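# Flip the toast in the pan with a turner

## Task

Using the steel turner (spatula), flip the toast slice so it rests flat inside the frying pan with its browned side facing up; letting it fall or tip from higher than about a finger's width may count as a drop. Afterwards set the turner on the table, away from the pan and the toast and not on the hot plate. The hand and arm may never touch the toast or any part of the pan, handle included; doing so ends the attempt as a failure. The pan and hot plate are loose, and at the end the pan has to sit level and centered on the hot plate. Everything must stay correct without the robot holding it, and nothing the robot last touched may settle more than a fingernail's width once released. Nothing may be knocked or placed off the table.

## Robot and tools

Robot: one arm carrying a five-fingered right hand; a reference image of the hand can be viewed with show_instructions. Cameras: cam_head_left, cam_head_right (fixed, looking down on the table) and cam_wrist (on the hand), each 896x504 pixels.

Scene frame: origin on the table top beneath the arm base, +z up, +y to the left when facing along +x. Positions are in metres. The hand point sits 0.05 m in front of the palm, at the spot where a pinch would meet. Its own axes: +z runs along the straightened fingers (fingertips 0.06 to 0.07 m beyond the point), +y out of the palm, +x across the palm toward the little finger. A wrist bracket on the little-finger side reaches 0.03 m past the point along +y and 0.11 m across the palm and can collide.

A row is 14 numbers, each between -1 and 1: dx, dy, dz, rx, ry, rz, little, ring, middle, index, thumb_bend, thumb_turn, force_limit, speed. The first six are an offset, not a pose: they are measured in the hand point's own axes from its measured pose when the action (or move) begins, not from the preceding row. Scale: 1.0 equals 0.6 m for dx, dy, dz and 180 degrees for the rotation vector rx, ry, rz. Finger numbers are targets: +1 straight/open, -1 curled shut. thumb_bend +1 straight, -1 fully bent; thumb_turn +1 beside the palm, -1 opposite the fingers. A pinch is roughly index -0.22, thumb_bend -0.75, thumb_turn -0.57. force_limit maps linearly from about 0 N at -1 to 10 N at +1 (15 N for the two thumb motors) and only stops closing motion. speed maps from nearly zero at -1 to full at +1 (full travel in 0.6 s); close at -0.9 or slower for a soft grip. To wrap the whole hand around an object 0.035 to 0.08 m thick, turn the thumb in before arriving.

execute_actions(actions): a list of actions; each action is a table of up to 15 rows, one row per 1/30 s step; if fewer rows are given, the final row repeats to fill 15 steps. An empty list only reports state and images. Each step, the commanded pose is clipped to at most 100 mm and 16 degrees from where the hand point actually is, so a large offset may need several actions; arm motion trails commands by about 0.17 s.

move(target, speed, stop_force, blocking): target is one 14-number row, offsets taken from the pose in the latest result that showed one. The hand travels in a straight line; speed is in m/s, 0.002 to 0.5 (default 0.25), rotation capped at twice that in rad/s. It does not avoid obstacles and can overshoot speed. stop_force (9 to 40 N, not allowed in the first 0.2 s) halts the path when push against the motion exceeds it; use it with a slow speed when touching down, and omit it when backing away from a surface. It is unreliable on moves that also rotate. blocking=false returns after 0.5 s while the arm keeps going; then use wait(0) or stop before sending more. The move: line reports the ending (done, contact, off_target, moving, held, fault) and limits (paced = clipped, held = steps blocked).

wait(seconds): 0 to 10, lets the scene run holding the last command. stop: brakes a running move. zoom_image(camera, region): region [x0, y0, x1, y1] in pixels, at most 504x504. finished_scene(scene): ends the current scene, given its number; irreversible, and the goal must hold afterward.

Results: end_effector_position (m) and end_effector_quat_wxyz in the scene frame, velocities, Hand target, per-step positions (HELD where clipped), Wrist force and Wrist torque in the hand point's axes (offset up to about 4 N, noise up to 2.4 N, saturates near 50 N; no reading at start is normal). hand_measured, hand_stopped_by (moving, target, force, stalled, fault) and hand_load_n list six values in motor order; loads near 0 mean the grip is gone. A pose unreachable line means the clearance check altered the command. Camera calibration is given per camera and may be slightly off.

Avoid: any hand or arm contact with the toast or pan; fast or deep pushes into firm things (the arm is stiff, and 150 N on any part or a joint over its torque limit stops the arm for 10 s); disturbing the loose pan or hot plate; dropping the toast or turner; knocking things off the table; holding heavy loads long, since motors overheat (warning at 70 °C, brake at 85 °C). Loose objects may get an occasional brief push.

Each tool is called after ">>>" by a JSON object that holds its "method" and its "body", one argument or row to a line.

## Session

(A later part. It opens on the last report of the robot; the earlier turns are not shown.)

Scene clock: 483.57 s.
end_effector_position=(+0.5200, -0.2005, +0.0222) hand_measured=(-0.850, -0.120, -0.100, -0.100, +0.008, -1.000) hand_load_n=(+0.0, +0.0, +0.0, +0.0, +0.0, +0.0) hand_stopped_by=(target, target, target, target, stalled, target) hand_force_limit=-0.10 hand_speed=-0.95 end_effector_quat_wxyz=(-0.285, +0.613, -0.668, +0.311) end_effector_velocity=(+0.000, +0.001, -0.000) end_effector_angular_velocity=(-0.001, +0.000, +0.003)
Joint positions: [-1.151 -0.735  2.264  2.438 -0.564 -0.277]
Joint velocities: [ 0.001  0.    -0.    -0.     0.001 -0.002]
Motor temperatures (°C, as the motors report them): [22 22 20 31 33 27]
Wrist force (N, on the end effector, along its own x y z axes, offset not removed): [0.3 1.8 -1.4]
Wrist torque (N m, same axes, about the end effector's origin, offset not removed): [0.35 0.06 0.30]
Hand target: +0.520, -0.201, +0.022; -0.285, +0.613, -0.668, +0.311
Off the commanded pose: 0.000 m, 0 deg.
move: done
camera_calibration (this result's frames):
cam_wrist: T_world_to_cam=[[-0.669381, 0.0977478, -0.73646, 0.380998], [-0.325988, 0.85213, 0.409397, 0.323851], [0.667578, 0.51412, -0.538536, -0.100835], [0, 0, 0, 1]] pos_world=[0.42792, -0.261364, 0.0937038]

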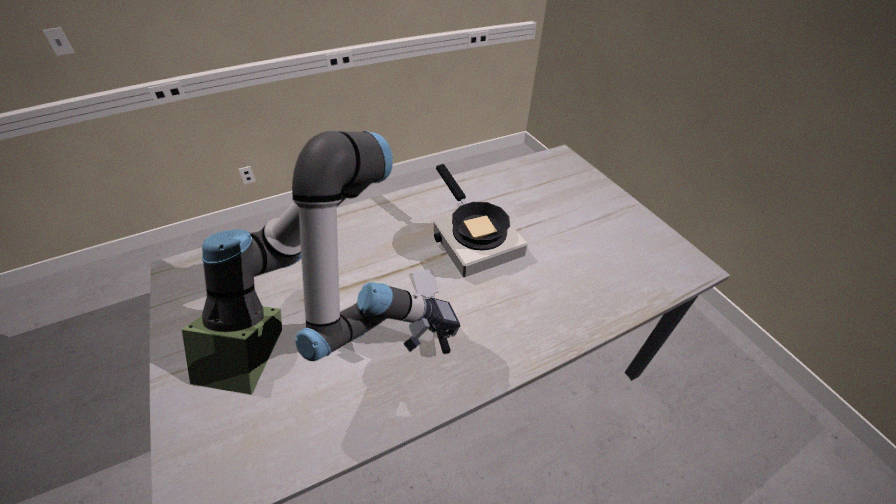

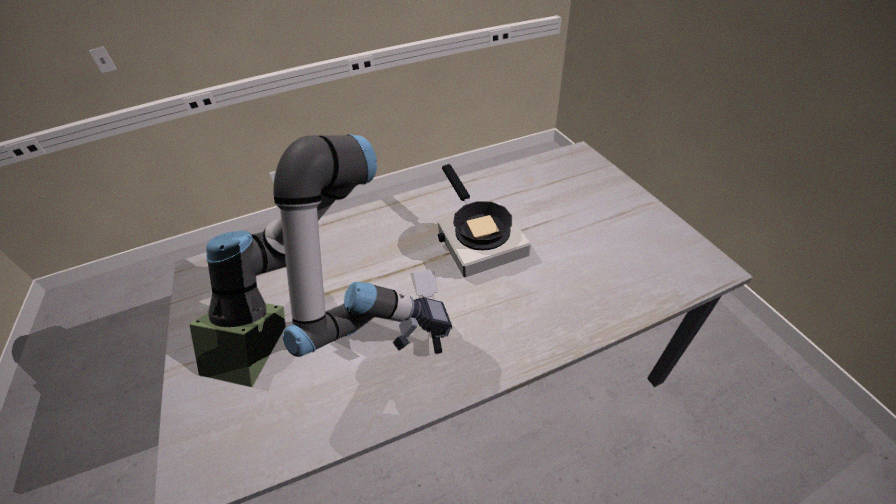

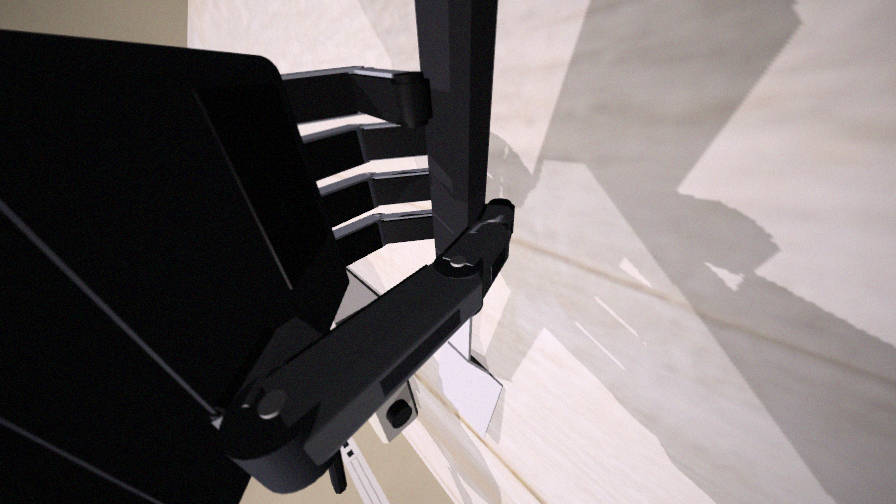

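>>> {"method": "move", "body": {
  "target": [0,-0.0511,-0.0429,0,0,0,-0.85,-0.12,-0.10,-0.10,0.06,-1,-0.1,-0.8],
  "speed": 0.04
}}

>>> {"method": "execute_actions", "body": {
  "actions": [
    [[0,0,0,0,0,0,-0.75,-0.10,-0.08,-0.75,0.08,-1,-0.1,0.0]]
  ]
}}

>>> {"method": "zoom_image", "body": {
  "camera": "cam_wrist",
  "region": [420, 0, 720, 504]
}}

Scene clock: 490.03 s.
end_effector_position=(+0.5200, -0.2005, +0.0621) hand_measured=(-0.850, -0.120, -0.100, -0.100, +0.062, -1.000) hand_load_n=(-1.0, +0.0, +0.0, +2.5, +4.0, +0.0) hand_stopped_by=(target, target, target, target, target, target) hand_force_limit=-0.10 hand_speed=-0.80 end_effector_quat_wxyz=(-0.285, +0.613, -0.668, +0.311) end_effector_velocity=(+0.001, -0.000, +0.002) end_effector_angular_velocity=(-0.001, +0.000, +0.002)
Joint positions: [-1.193 -0.856  2.294  2.58  -0.536 -0.337]
Joint velocities: [-0.001 -0.005 -0.001  0.008  0.001 -0.004]
Motor temperatures (°C, as the motors report them): [22 22 20 31 33 27]
Wrist force (N, on the end effector, along its own x y z axes, offset not removed): [1.3 3.4 -0.1]
Wrist torque (N m, same axes, about the end effector's origin, offset not removed): [0.44 -0.02 0.29]
Hand target: +0.520, -0.201, +0.062; -0.285, +0.613, -0.668, +0.311
Off the commanded pose: 0.000 m, 0 deg.
move: done
camera_calibration (this result's frames):
cam_wrist: T_world_to_cam=[[-0.669351, 0.0977492, -0.736488, 0.410435], [-0.325971, 0.852156, 0.409357, 0.307519], [0.667617, 0.514077, -0.538528, -0.0794099], [0, 0, 0, 1]] pos_world=[0.427983, -0.261351, 0.133631]

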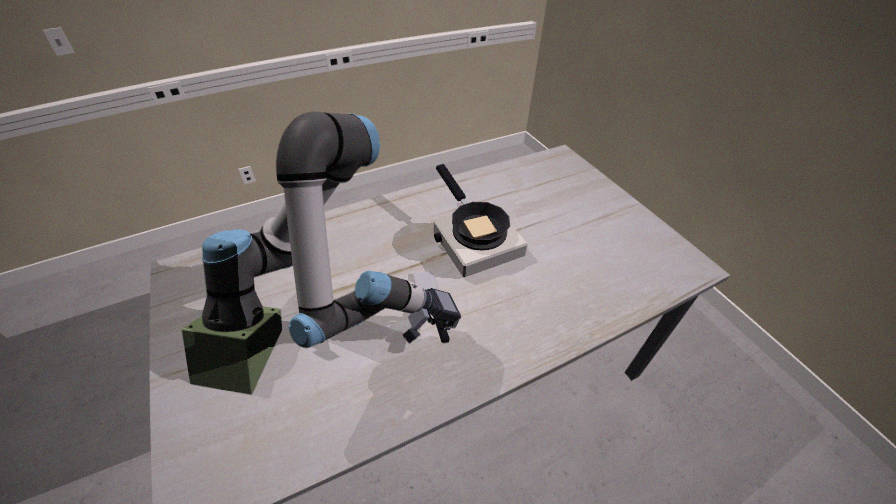

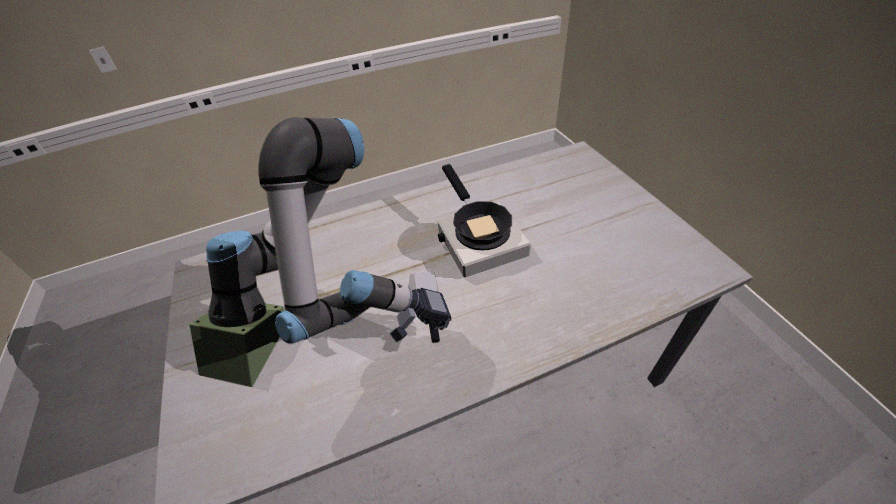

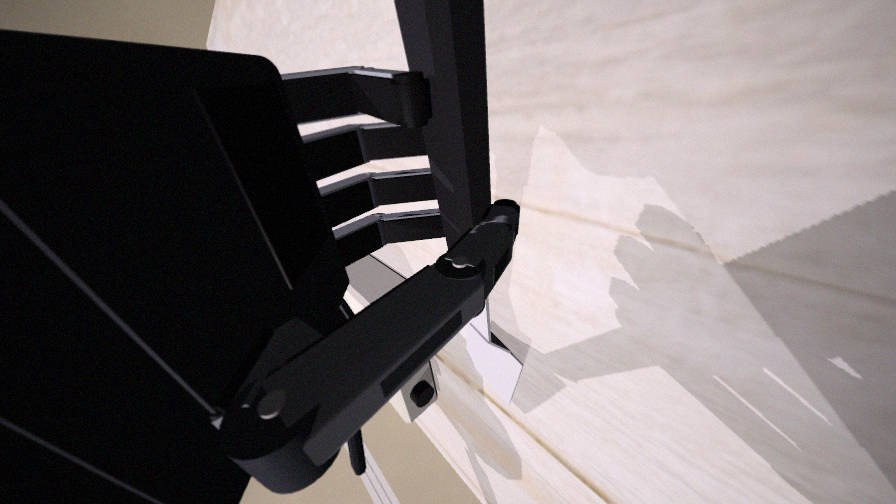

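Scene clock: 490.53 s.
end_effector_position=(+0.5200, -0.2005, +0.0621) hand_measured=(-0.750, -0.100, -0.080, -0.142, +0.082, -1.000) hand_load_n=(-0.5, +1.5, +0.0, +0.0, +1.0, +0.0) hand_stopped_by=(target, target, target, force, force, target) hand_force_limit=-0.10 hand_speed=0.00 end_effector_quat_wxyz=(-0.285, +0.613, -0.668, +0.311) end_effector_velocity=(-0.000, -0.001, +0.000) end_effector_angular_velocity=(-0.003, -0.000, +0.000)
Joint positions: [-1.193 -0.856  2.294  2.58  -0.536 -0.337]
Joint velocities: [-0.001  0.    -0.001 -0.001 -0.001 -0.002]
Motor temperatures (°C, as the motors report them): [22 22 20 31 33 27]
Wrist force (N, on the end effector, along its own x y z axes, offset not removed): [1.1 1.9 -0.5]
Wrist torque (N m, same axes, about the end effector's origin, offset not removed): [0.37 -0.16 0.33]
Hand target: +0.520, -0.201, +0.062; -0.285, +0.613, -0.668, +0.311
Off the commanded pose: 0.000 m, 0 deg.
Step readings (end_effector_position):
0: (+0.5200, -0.2005, +0.0621)
1: (+0.5200, -0.2005, +0.0621)
2: (+0.5200, -0.2005, +0.0621)
4: (+0.5200, -0.2005, +0.0621)
8: (+0.5200, -0.2005, +0.0621)
15: end_effector_position above
camera_calibration (this result's frames):
cam_wrist: T_world_to_cam=[[-0.66932, 0.0976032, -0.736535, 0.410434], [-0.326065, 0.852177, 0.409237, 0.307563], [0.667601, 0.514069, -0.538555, -0.0793772], [0, 0, 0, 1]] pos_world=[0.42799, -0.261353, 0.133684]

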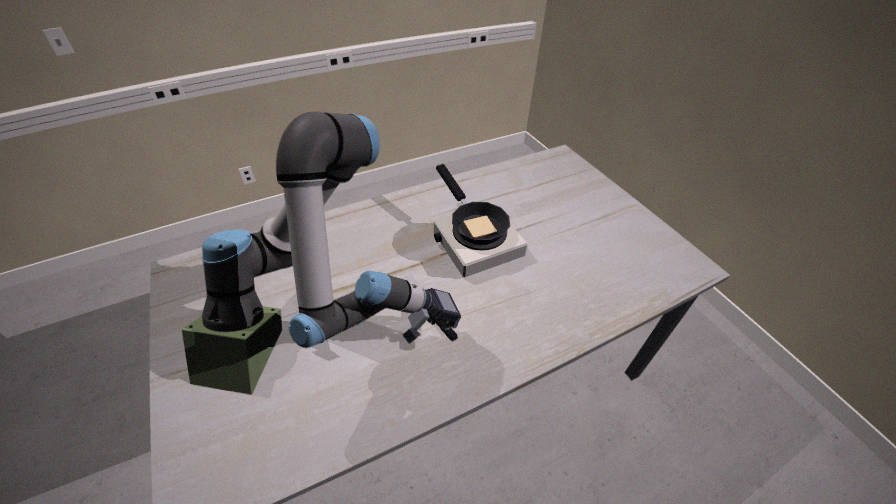

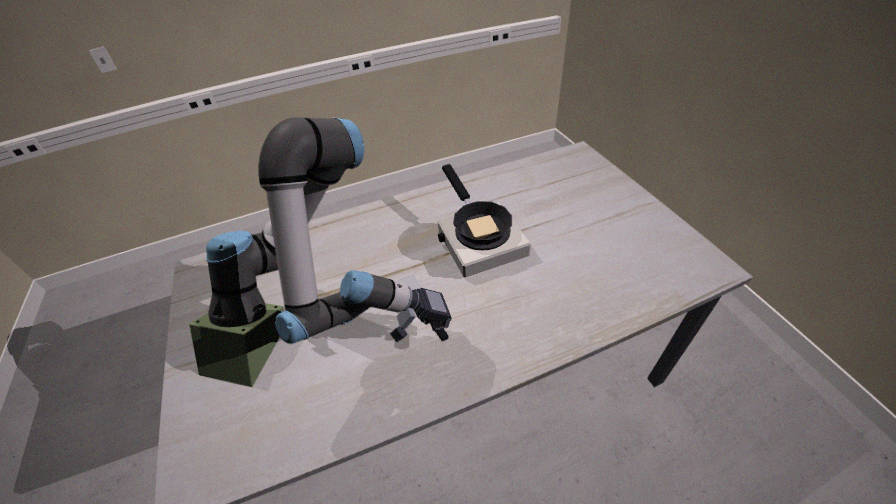

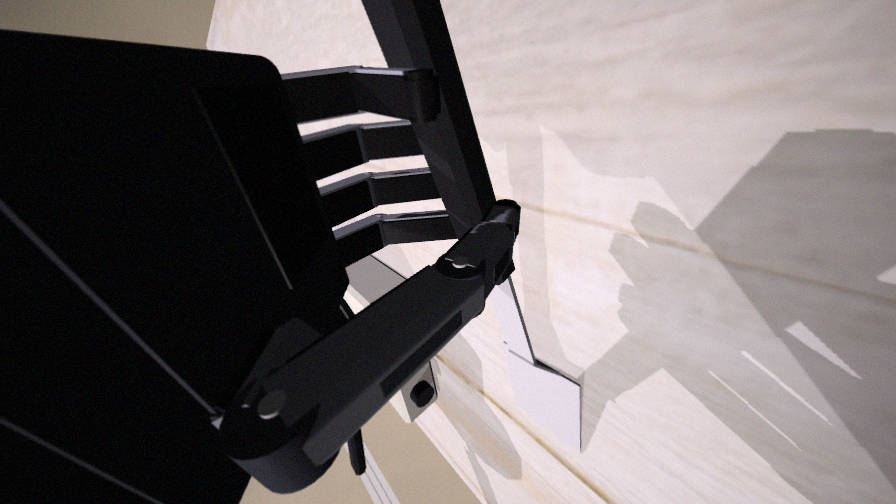

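Region (420, 0, 720, 504) of cam_wrist's 896x504 image, scaled by 1.000; it fills the left 300 columns of this view, and the rest is white.

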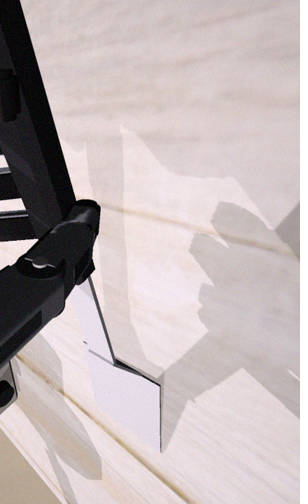

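>>> {"method": "move", "body": {
  "target": [0,0.0485,0.0407,0,0,0,-0.85,-0.10,-0.08,-0.10,0.082,-1,-0.1,-0.9],
  "speed": 0.02
}}

Scene clock: 494.73 s.
end_effector_position=(+0.5200, -0.2005, +0.0243) hand_measured=(-0.850, -0.100, -0.080, -0.100, +0.082, -1.000) hand_load_n=(+0.0, +0.5, +0.0, +0.0, +0.5, +0.0) hand_stopped_by=(target, target, target, target, target, target) hand_force_limit=-0.10 hand_speed=-0.90 end_effector_quat_wxyz=(-0.285, +0.613, -0.668, +0.311) end_effector_velocity=(+0.000, -0.001, -0.002) end_effector_angular_velocity=(-0.001, -0.000, -0.002)
Joint positions: [-1.153 -0.741  2.266  2.445 -0.562 -0.28 ]
Joint velocities: [ 0.001  0.005 -0.002 -0.006 -0.003  0.004]
Motor temperatures (°C, as the motors report them): [22 22 20 31 33 27]
Wrist force (N, on the end effector, along its own x y z axes, offset not removed): [1.1 -0.6 -1.9]
Wrist torque (N m, same axes, about the end effector's origin, offset not removed): [0.15 -0.07 0.31]
Hand target: +0.520, -0.201, +0.024; -0.285, +0.613, -0.668, +0.311
Off the commanded pose: 0.000 m, 0 deg.
move: done
camera_calibration (this result's frames):
cam_wrist: T_world_to_cam=[[-0.669329, 0.0976069, -0.736527, 0.382494], [-0.326082, 0.852159, 0.409262, 0.323055], [0.667585, 0.514099, -0.538547, -0.0997139], [0, 0, 0, 1]] pos_world=[0.427924, -0.261365, 0.0958022]

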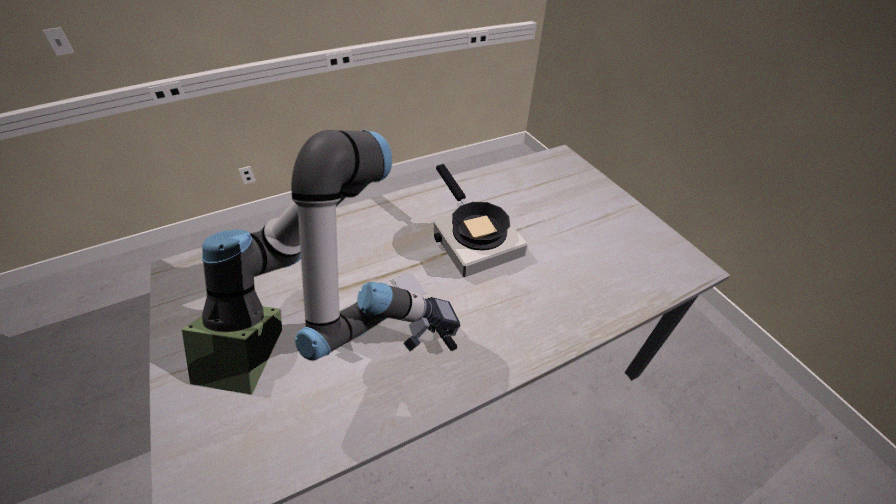

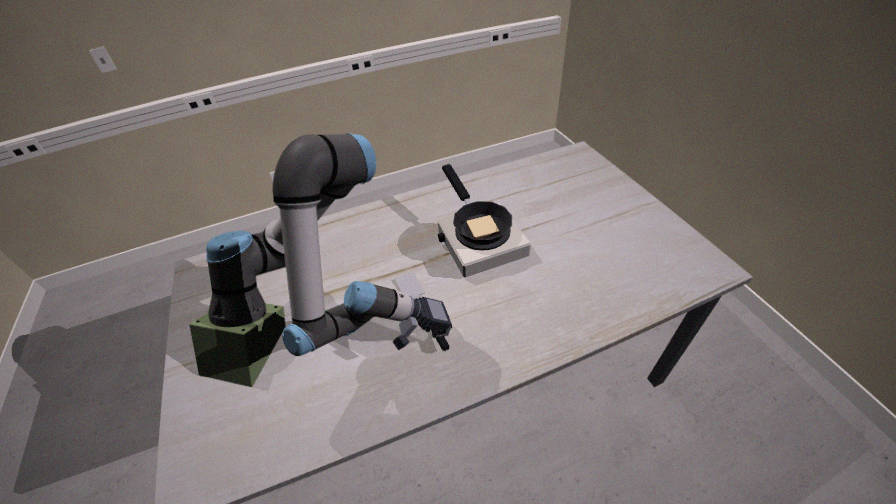

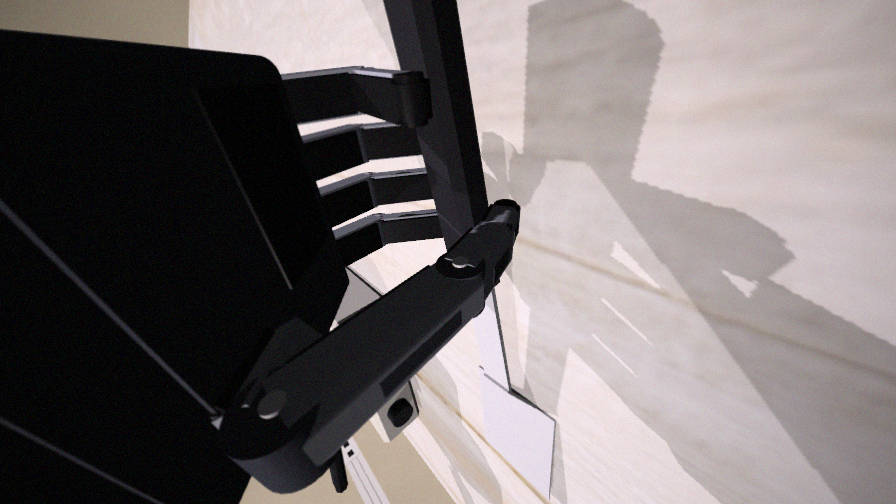

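>>> {"method": "move", "body": {
  "target": [0,-0.0013,-0.0011,0,0,0,-0.85,-0.10,-0.08,-0.10,0.55,-1,-0.1,-0.85],
  "speed": 0.005
}}

Scene clock: 501.27 s.
end_effector_position=(+0.5200, -0.2005, +0.0253) hand_measured=(-0.850, -0.100, -0.080, -0.100, +0.550, -1.000) hand_load_n=(+0.0, +0.0, +0.0, +0.0, +0.0, +0.0) hand_stopped_by=(target, target, target, target, target, target) hand_force_limit=-0.10 hand_speed=-0.85 end_effector_quat_wxyz=(-0.285, +0.613, -0.668, +0.311) end_effector_velocity=(-0.000, +0.001, -0.000) end_effector_angular_velocity=(+0.000, +0.001, +0.001)
Joint positions: [-1.154 -0.744  2.266  2.448 -0.562 -0.281]
Joint velocities: [ 0.001 -0.     0.001  0.001 -0.    -0.001]
Motor temperatures (°C, as the motors report them): [22 22 20 31 33 27]
Wrist force (N, on the end effector, along its own x y z axes, offset not removed): [1.2 1.6 -1.0]
Wrist torque (N m, same axes, about the end effector's origin, offset not removed): [0.36 -0.16 0.41]
Hand target: +0.520, -0.201, +0.025; -0.285, +0.613, -0.668, +0.311
Off the commanded pose: 0.000 m, 0 deg.
move: done
camera_calibration (this result's frames):
cam_wrist: T_world_to_cam=[[-0.669329, 0.097607, -0.736526, 0.383245], [-0.326081, 0.852159, 0.409262, 0.322635], [0.667585, 0.514099, -0.538547, -0.0991617], [0, 0, 0, 1]] pos_world=[0.427921, -0.261365, 0.0968249]

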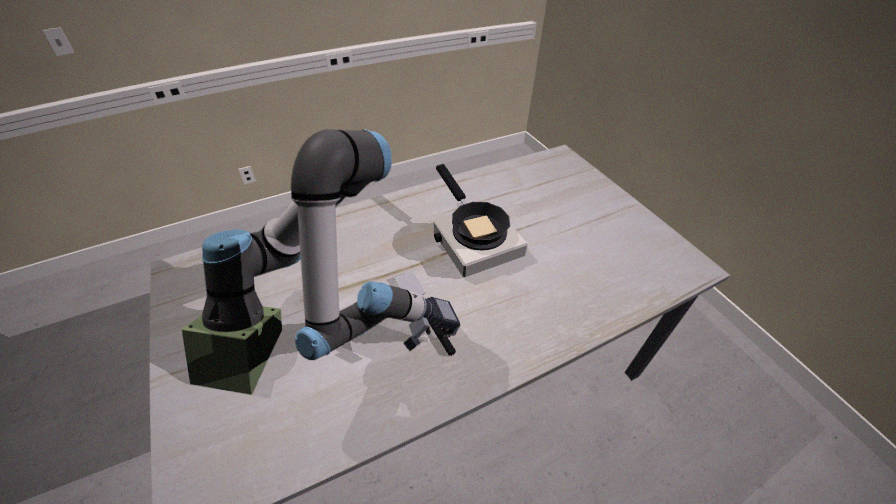

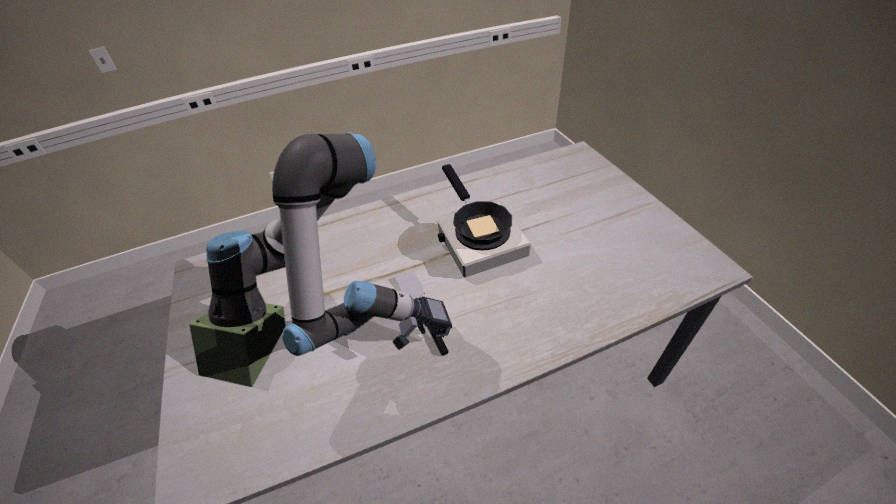

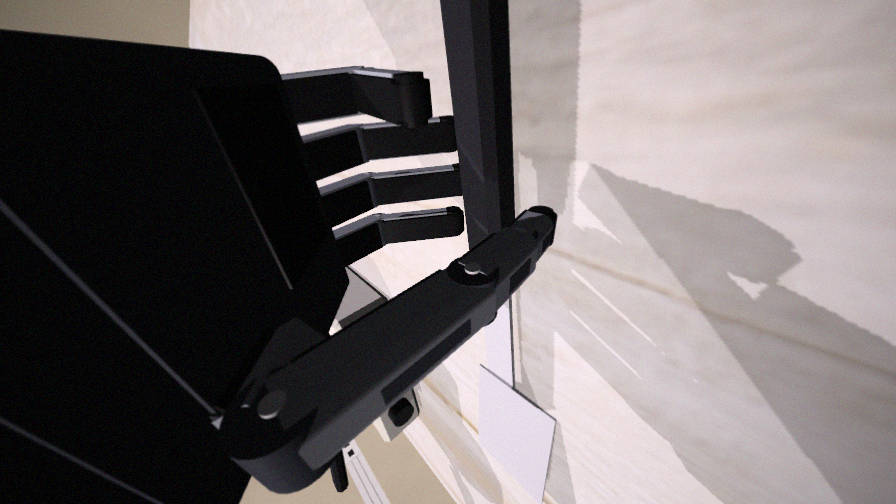

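>>> {"method": "move", "body": {
  "target": [0,-0.0490,-0.0324,0,0,0,-0.85,-0.10,-0.08,-0.10,0.55,-1,-0.1,-0.85],
  "speed": 0.04
}}

Scene clock: 505.63 s.
end_effector_position=(+0.5240, -0.2009, +0.0602) hand_measured=(-0.850, -0.100, -0.080, -0.100, +0.550, -1.000) hand_load_n=(+0.0, +0.0, +0.0, +0.0, +0.0, +0.0) hand_stopped_by=(target, target, target, target, target, target) hand_force_limit=-0.10 hand_speed=-0.85 end_effector_quat_wxyz=(-0.285, +0.613, -0.668, +0.311) end_effector_velocity=(+0.000, +0.000, +0.002) end_effector_angular_velocity=(-0.000, +0.000, +0.001)
Joint positions: [-1.183 -0.849  2.282  2.573 -0.542 -0.323]
Joint velocities: [-0.001 -0.005 -0.     0.008  0.001 -0.003]
Motor temperatures (°C, as the motors report them): [22 22 20 31 33 27]
Wrist force (N, on the end effector, along its own x y z axes, offset not removed): [1.7 2.0 -1.8]
Wrist torque (N m, same axes, about the end effector's origin, offset not removed): [0.58 -0.17 0.43]
Hand target: +0.524, -0.201, +0.060; -0.285, +0.613, -0.668, +0.311
Off the commanded pose: 0.000 m, 0 deg.
move: done
camera_calibration (this result's frames):
cam_wrist: T_world_to_cam=[[-0.669294, 0.0976115, -0.736558, 0.411679], [-0.326071, 0.85218, 0.409227, 0.309951], [0.667625, 0.514064, -0.538531, -0.0829241], [0, 0, 0, 1]] pos_world=[0.431962, -0.26169, 0.131728]

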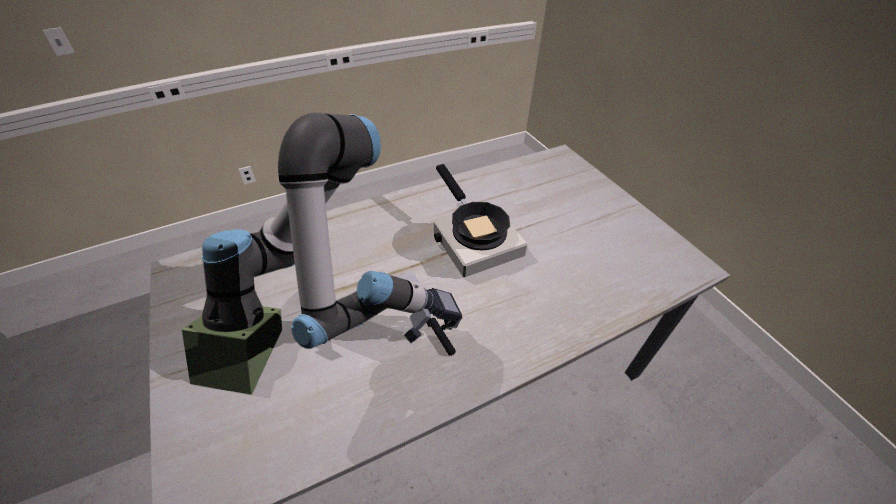

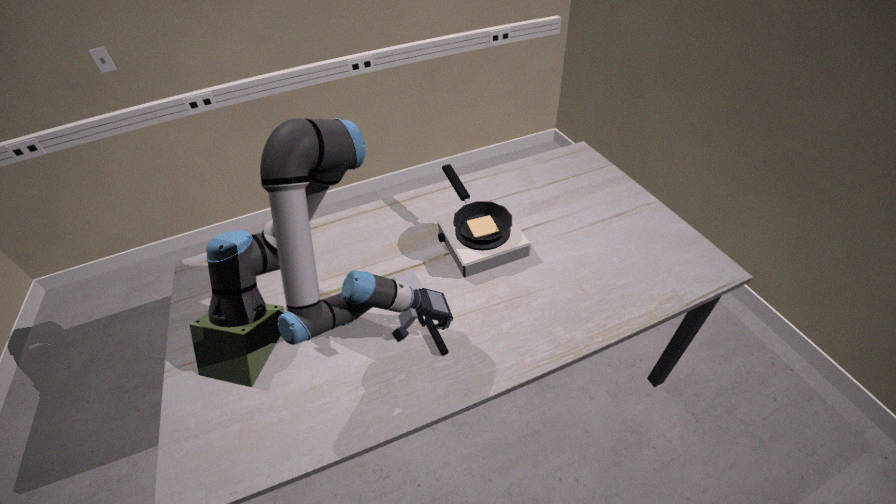

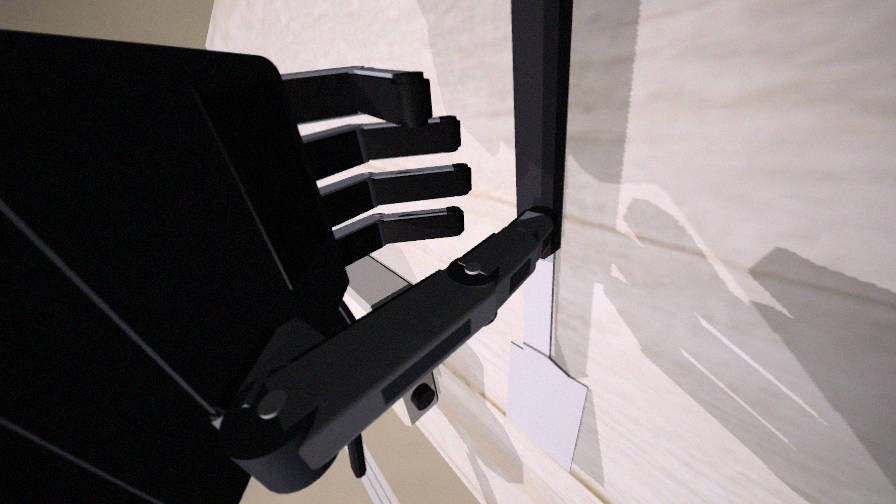

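>>> {"method": "zoom_image", "body": {
  "camera": "cam_wrist",
  "region": [480, 200, 640, 490]
}}

>>> {"method": "zoom_image", "body": {
  "camera": "cam_wrist",
  "region": [480, 0, 640, 280]
}}

Region (480, 200, 640, 490) of cam_wrist's 896x504 image, scaled by 1.738, with more detail than that image has; it fills the left 278 columns of this view, and the rest is white.

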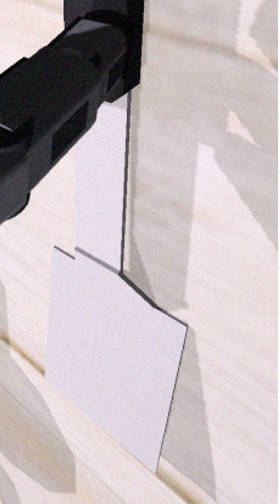

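Region (480, 0, 640, 280) of cam_wrist's 896x504 image, scaled by 1.800, with more detail than that image has; it fills the left 288 columns of this view, and the rest is white.

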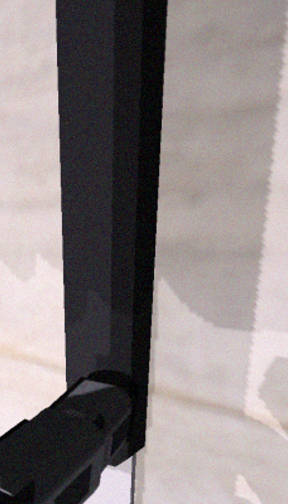

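>>> {"method": "move", "body": {
  "target": [0.0088,0.02725,0.00643,0,-0.03617,-0.03036,-0.78,-0.10,-0.08,-0.78,0.45,-1,-0.1,0.0],
  "speed": 0.06
}}

Scene clock: 539.13 s.
end_effector_position=(+0.5160, -0.2055, +0.0453) hand_measured=(-0.780, -0.100, -0.080, -0.780, +0.450, -1.000) hand_load_n=(+0.0, +0.0, +0.0, +0.0, +0.0, +0.0) hand_stopped_by=(target, target, target, target, target, target) hand_force_limit=-0.10 hand_speed=0.00 end_effector_quat_wxyz=(-0.307, +0.660, -0.621, +0.289) end_effector_velocity=(-0.001, +0.001, -0.001) end_effector_angular_velocity=(+0.001, +0.002, +0.012)
Joint positions: [-1.202 -0.802  2.255  2.683 -0.428 -0.54 ]
Joint velocities: [ 0.     0.    -0.001  0.018  0.007 -0.022]
Motor temperatures (°C, as the motors report them): [22 22 20 31 33 27]
Wrist force (N, on the end effector, along its own x y z axes, offset not removed): [1.5 0.8 -0.8]
Wrist torque (N m, same axes, about the end effector's origin, offset not removed): [0.29 -0.12 0.35]
Hand target: +0.516, -0.205, +0.045; -0.307, +0.661, -0.621, +0.289
Off the commanded pose: 0.000 m, 0 deg.
move: done
camera_calibration (this result's frames):
cam_wrist: T_world_to_cam=[[-0.676226, -0.00156346, -0.736693, 0.37901], [-0.447768, 0.794955, 0.409329, 0.3684], [0.584997, 0.606667, -0.538269, -0.0216227], [0, 0, 0, 1]] pos_world=[0.433903, -0.279151, 0.116778]

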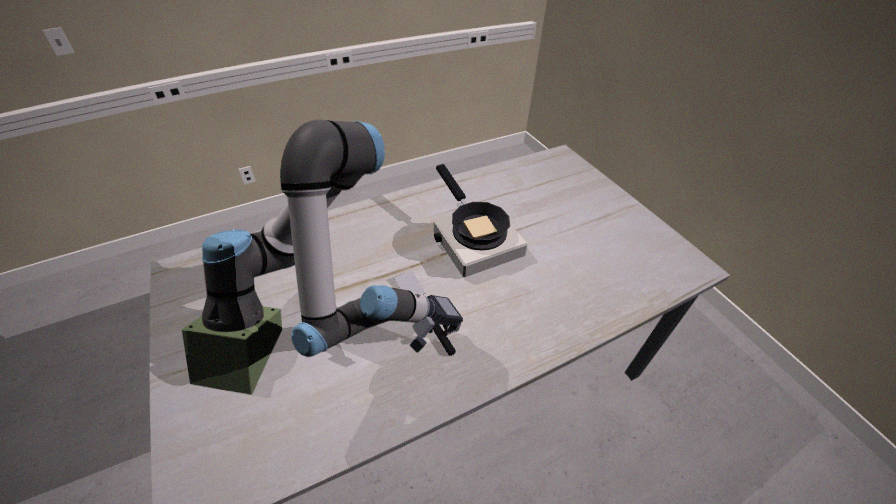

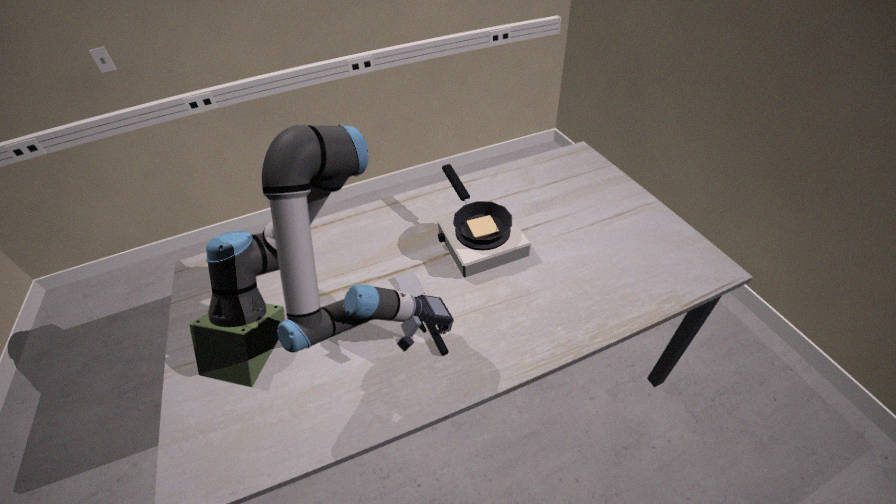

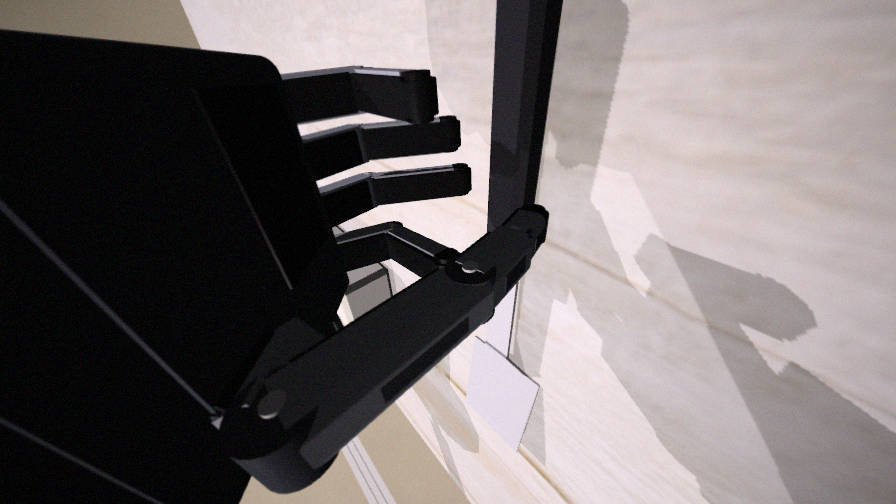

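>>> {"method": "move", "body": {
  "target": [0,0.0268,0.0225,0,0,0,-0.78,-0.10,-0.08,-0.78,0.45,-1,-0.1,0.0],
  "speed": 0.015,
  "stop_force": 9
}}

Scene clock: 544.87 s.
end_effector_position=(+0.5160, -0.2055, +0.0244) hand_measured=(-0.780, -0.100, -0.080, -0.780, +0.450, -1.000) hand_load_n=(+0.0, +0.0, +0.0, +0.0, +0.0, +0.0) hand_stopped_by=(target, target, target, target, target, target) hand_force_limit=-0.10 hand_speed=0.00 end_effector_quat_wxyz=(-0.307, +0.660, -0.621, +0.289) end_effector_velocity=(+0.000, +0.000, -0.002) end_effector_angular_velocity=(-0.001, -0.001, +0.000)
Joint positions: [-1.181 -0.738  2.238  2.598 -0.44  -0.499]
Joint velocities: [ 0.002  0.005 -0.001 -0.009 -0.001  0.004]
Motor temperatures (°C, as the motors report them): [22 22 20 31 33 27]
Wrist force (N, on the end effector, along its own x y z axes, offset not removed): [0.6 1.3 -1.2]
Wrist torque (N m, same axes, about the end effector's origin, offset not removed): [0.34 -0.03 0.25]
Hand target: +0.516, -0.205, +0.024; -0.307, +0.660, -0.621, +0.289
Off the commanded pose: 0.000 m, 0 deg.
move: done
camera_calibration (this result's frames):
cam_wrist: T_world_to_cam=[[-0.676251, -0.00157417, -0.73667, 0.363633], [-0.447787, 0.794927, 0.409362, 0.376932], [0.584955, 0.606703, -0.538275, -0.0327972], [0, 0, 0, 1]] pos_world=[0.433877, -0.279163, 0.095922]

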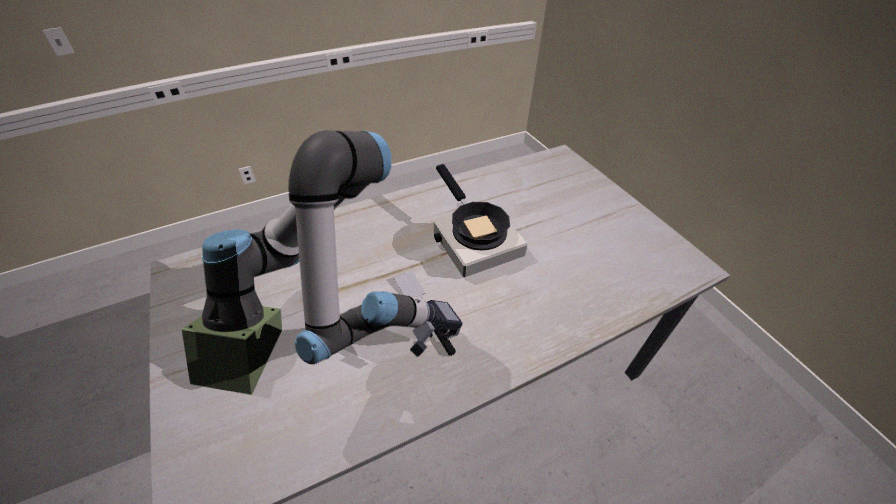

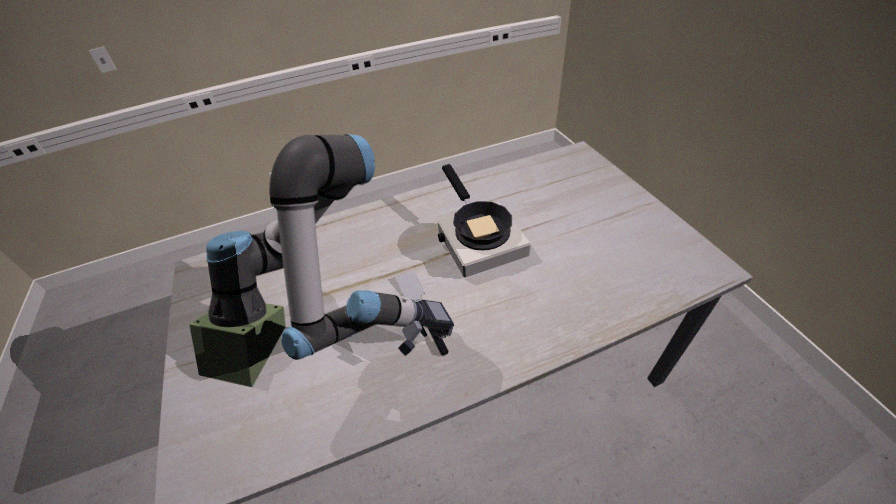

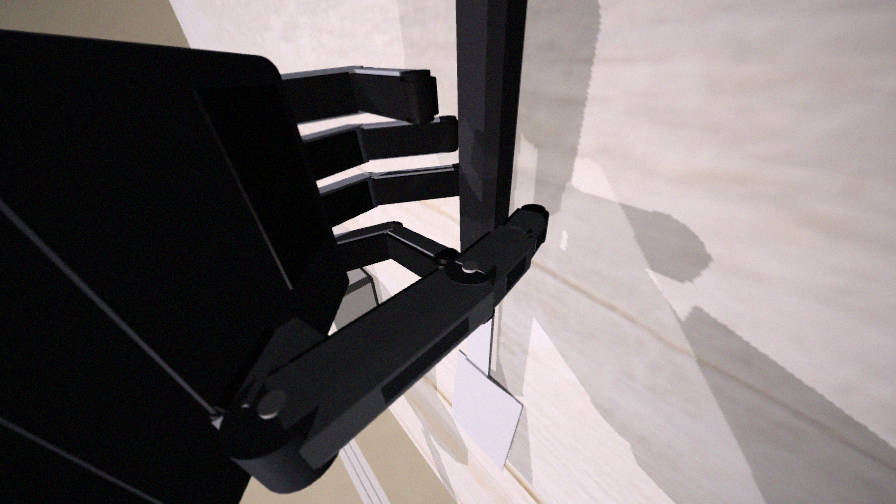

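>>> {"method": "move", "body": {
  "target": [0,0.0077,0.0064,0,0,0,-0.78,-0.10,-0.08,-0.78,0.45,-1,-0.1,0.0],
  "speed": 0.005,
  "stop_force": 9
}}

Scene clock: 547.93 s.
end_effector_position=(+0.5161, -0.2054, +0.0215) hand_measured=(-0.780, -0.100, -0.080, -0.780, +0.450, -1.000) hand_load_n=(+0.0, +0.0, -2.5, +0.0, +0.0, +0.0) hand_stopped_by=(target, target, target, target, target, target) hand_force_limit=-0.10 hand_speed=0.00 end_effector_quat_wxyz=(-0.307, +0.660, -0.621, +0.289) end_effector_velocity=(-0.000, +0.000, +0.001) end_effector_angular_velocity=(-0.001, +0.001, +0.000)
Joint positions: [-1.178 -0.729  2.235  2.587 -0.442 -0.493]
Joint velocities: [-0.002 -0.005  0.002  0.007  0.    -0.005]
Motor temperatures (°C, as the motors report them): [22 22 20 31 33 27]
Wrist force (N, on the end effector, along its own x y z axes, offset not removed): [0.8 -11.9 -7.3]
Wrist torque (N m, same axes, about the end effector's origin, offset not removed): [0.49 0.02 0.07]
Hand target: +0.516, -0.205, +0.022; -0.307, +0.660, -0.621, +0.289
Off the commanded pose: 0.003 m, 0 deg.
move: contact
camera_calibration (this result's frames):
cam_wrist: T_world_to_cam=[[-0.676254, -0.00145379, -0.736667, 0.361508], [-0.447772, 0.794874, 0.409482, 0.378132], [0.584963, 0.606772, -0.538188, -0.0344362], [0, 0, 0, 1]] pos_world=[0.433932, -0.279147, 0.0929395]

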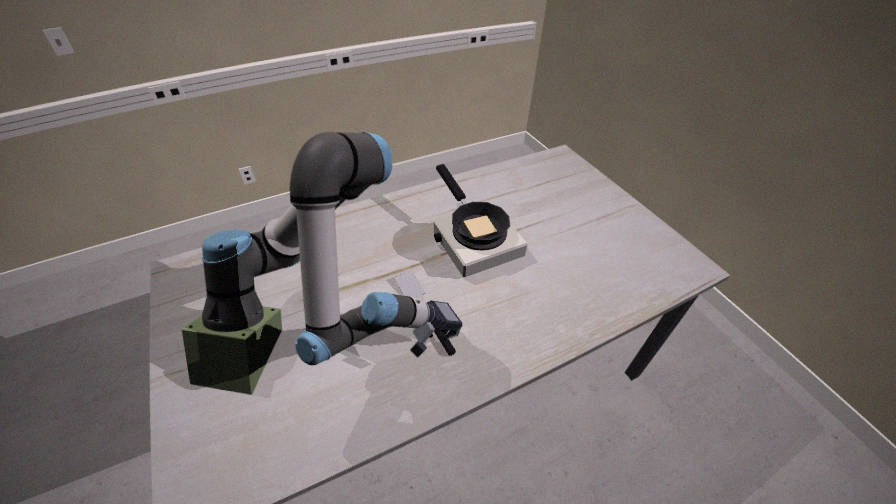

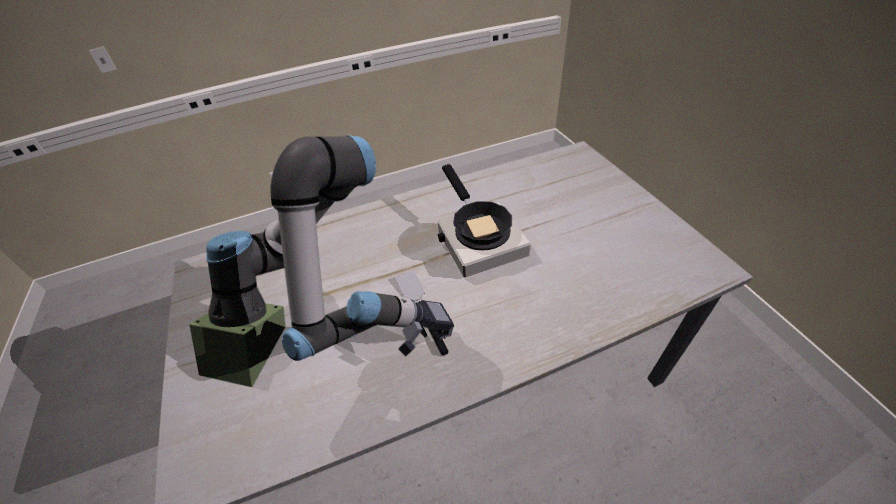

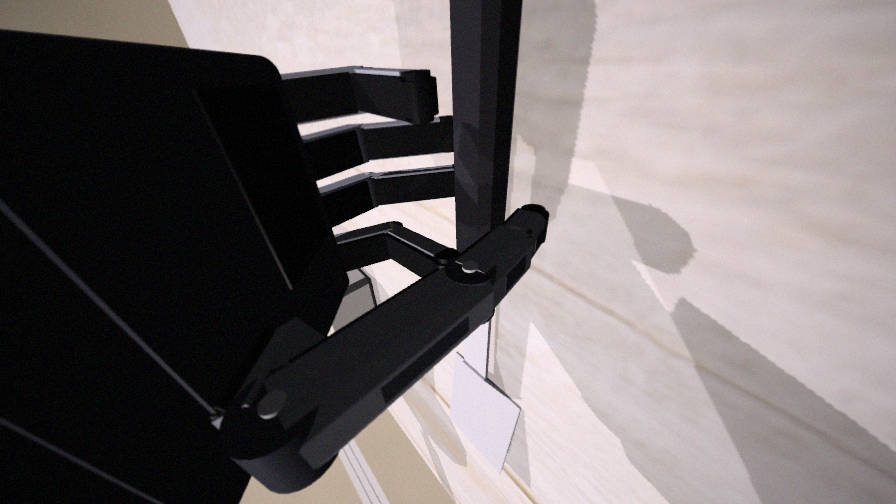

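>>> {"method": "move", "body": {
  "target": [0,-0.0015,-0.0013,0,0,0,-0.78,-0.10,-0.08,-0.78,0.05,-1,-0.2,-0.85],
  "speed": 0.005
}}

Scene clock: 552.70 s.
end_effector_position=(+0.5160, -0.2054, +0.0226) hand_measured=(-0.780, -0.100, -0.080, -0.780, +0.050, -1.000) hand_load_n=(+0.0, +0.0, +0.0, +0.0, +0.5, +0.0) hand_stopped_by=(target, target, target, target, target, target) hand_force_limit=-0.20 hand_speed=-0.85 end_effector_quat_wxyz=(-0.307, +0.660, -0.621, +0.289) end_effector_velocity=(+0.000, +0.000, +0.000) end_effector_angular_velocity=(+0.001, -0.000, -0.000)
Joint positions: [-1.179 -0.732  2.236  2.591 -0.441 -0.495]
Joint velocities: [ 0.    -0.    -0.     0.     0.     0.001]
Motor temperatures (°C, as the motors report them): [22 22 20 31 33 27]
Wrist force (N, on the end effector, along its own x y z axes, offset not removed): [1.7 2.5 0.0]
Wrist torque (N m, same axes, about the end effector's origin, offset not removed): [0.42 -0.23 0.35]
Hand target: +0.516, -0.205, +0.023; -0.307, +0.660, -0.621, +0.289
Off the commanded pose: 0.000 m, 0 deg.
move: done
camera_calibration (this result's frames):
cam_wrist: T_world_to_cam=[[-0.676255, -0.00145396, -0.736666, 0.362375], [-0.447771, 0.794875, 0.409482, 0.377637], [0.584962, 0.606772, -0.538189, -0.0337839], [0, 0, 0, 1]] pos_world=[0.433915, -0.279148, 0.0941314]

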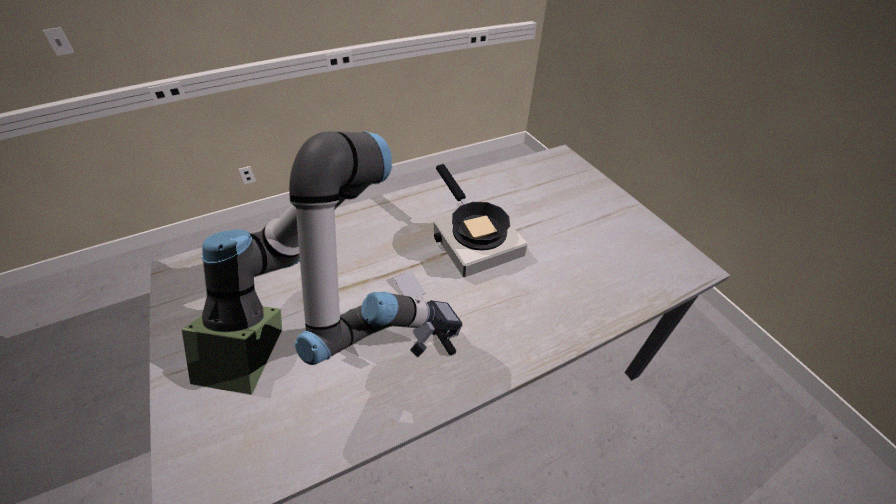

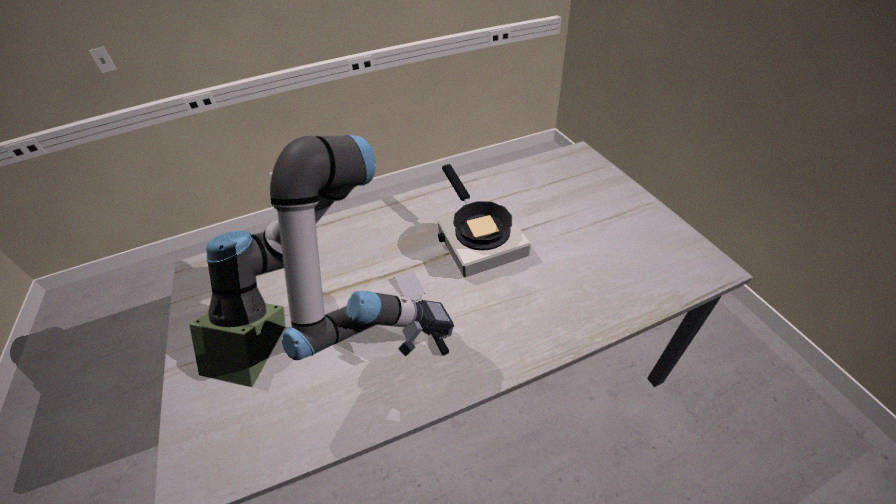

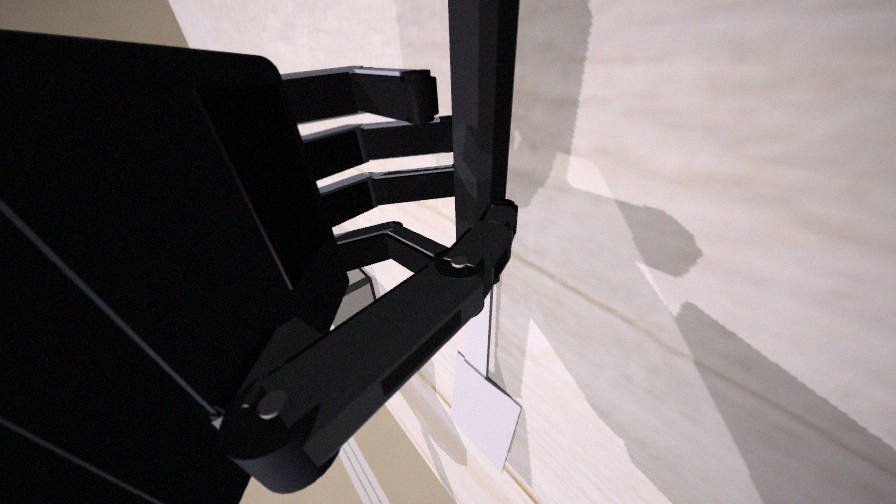

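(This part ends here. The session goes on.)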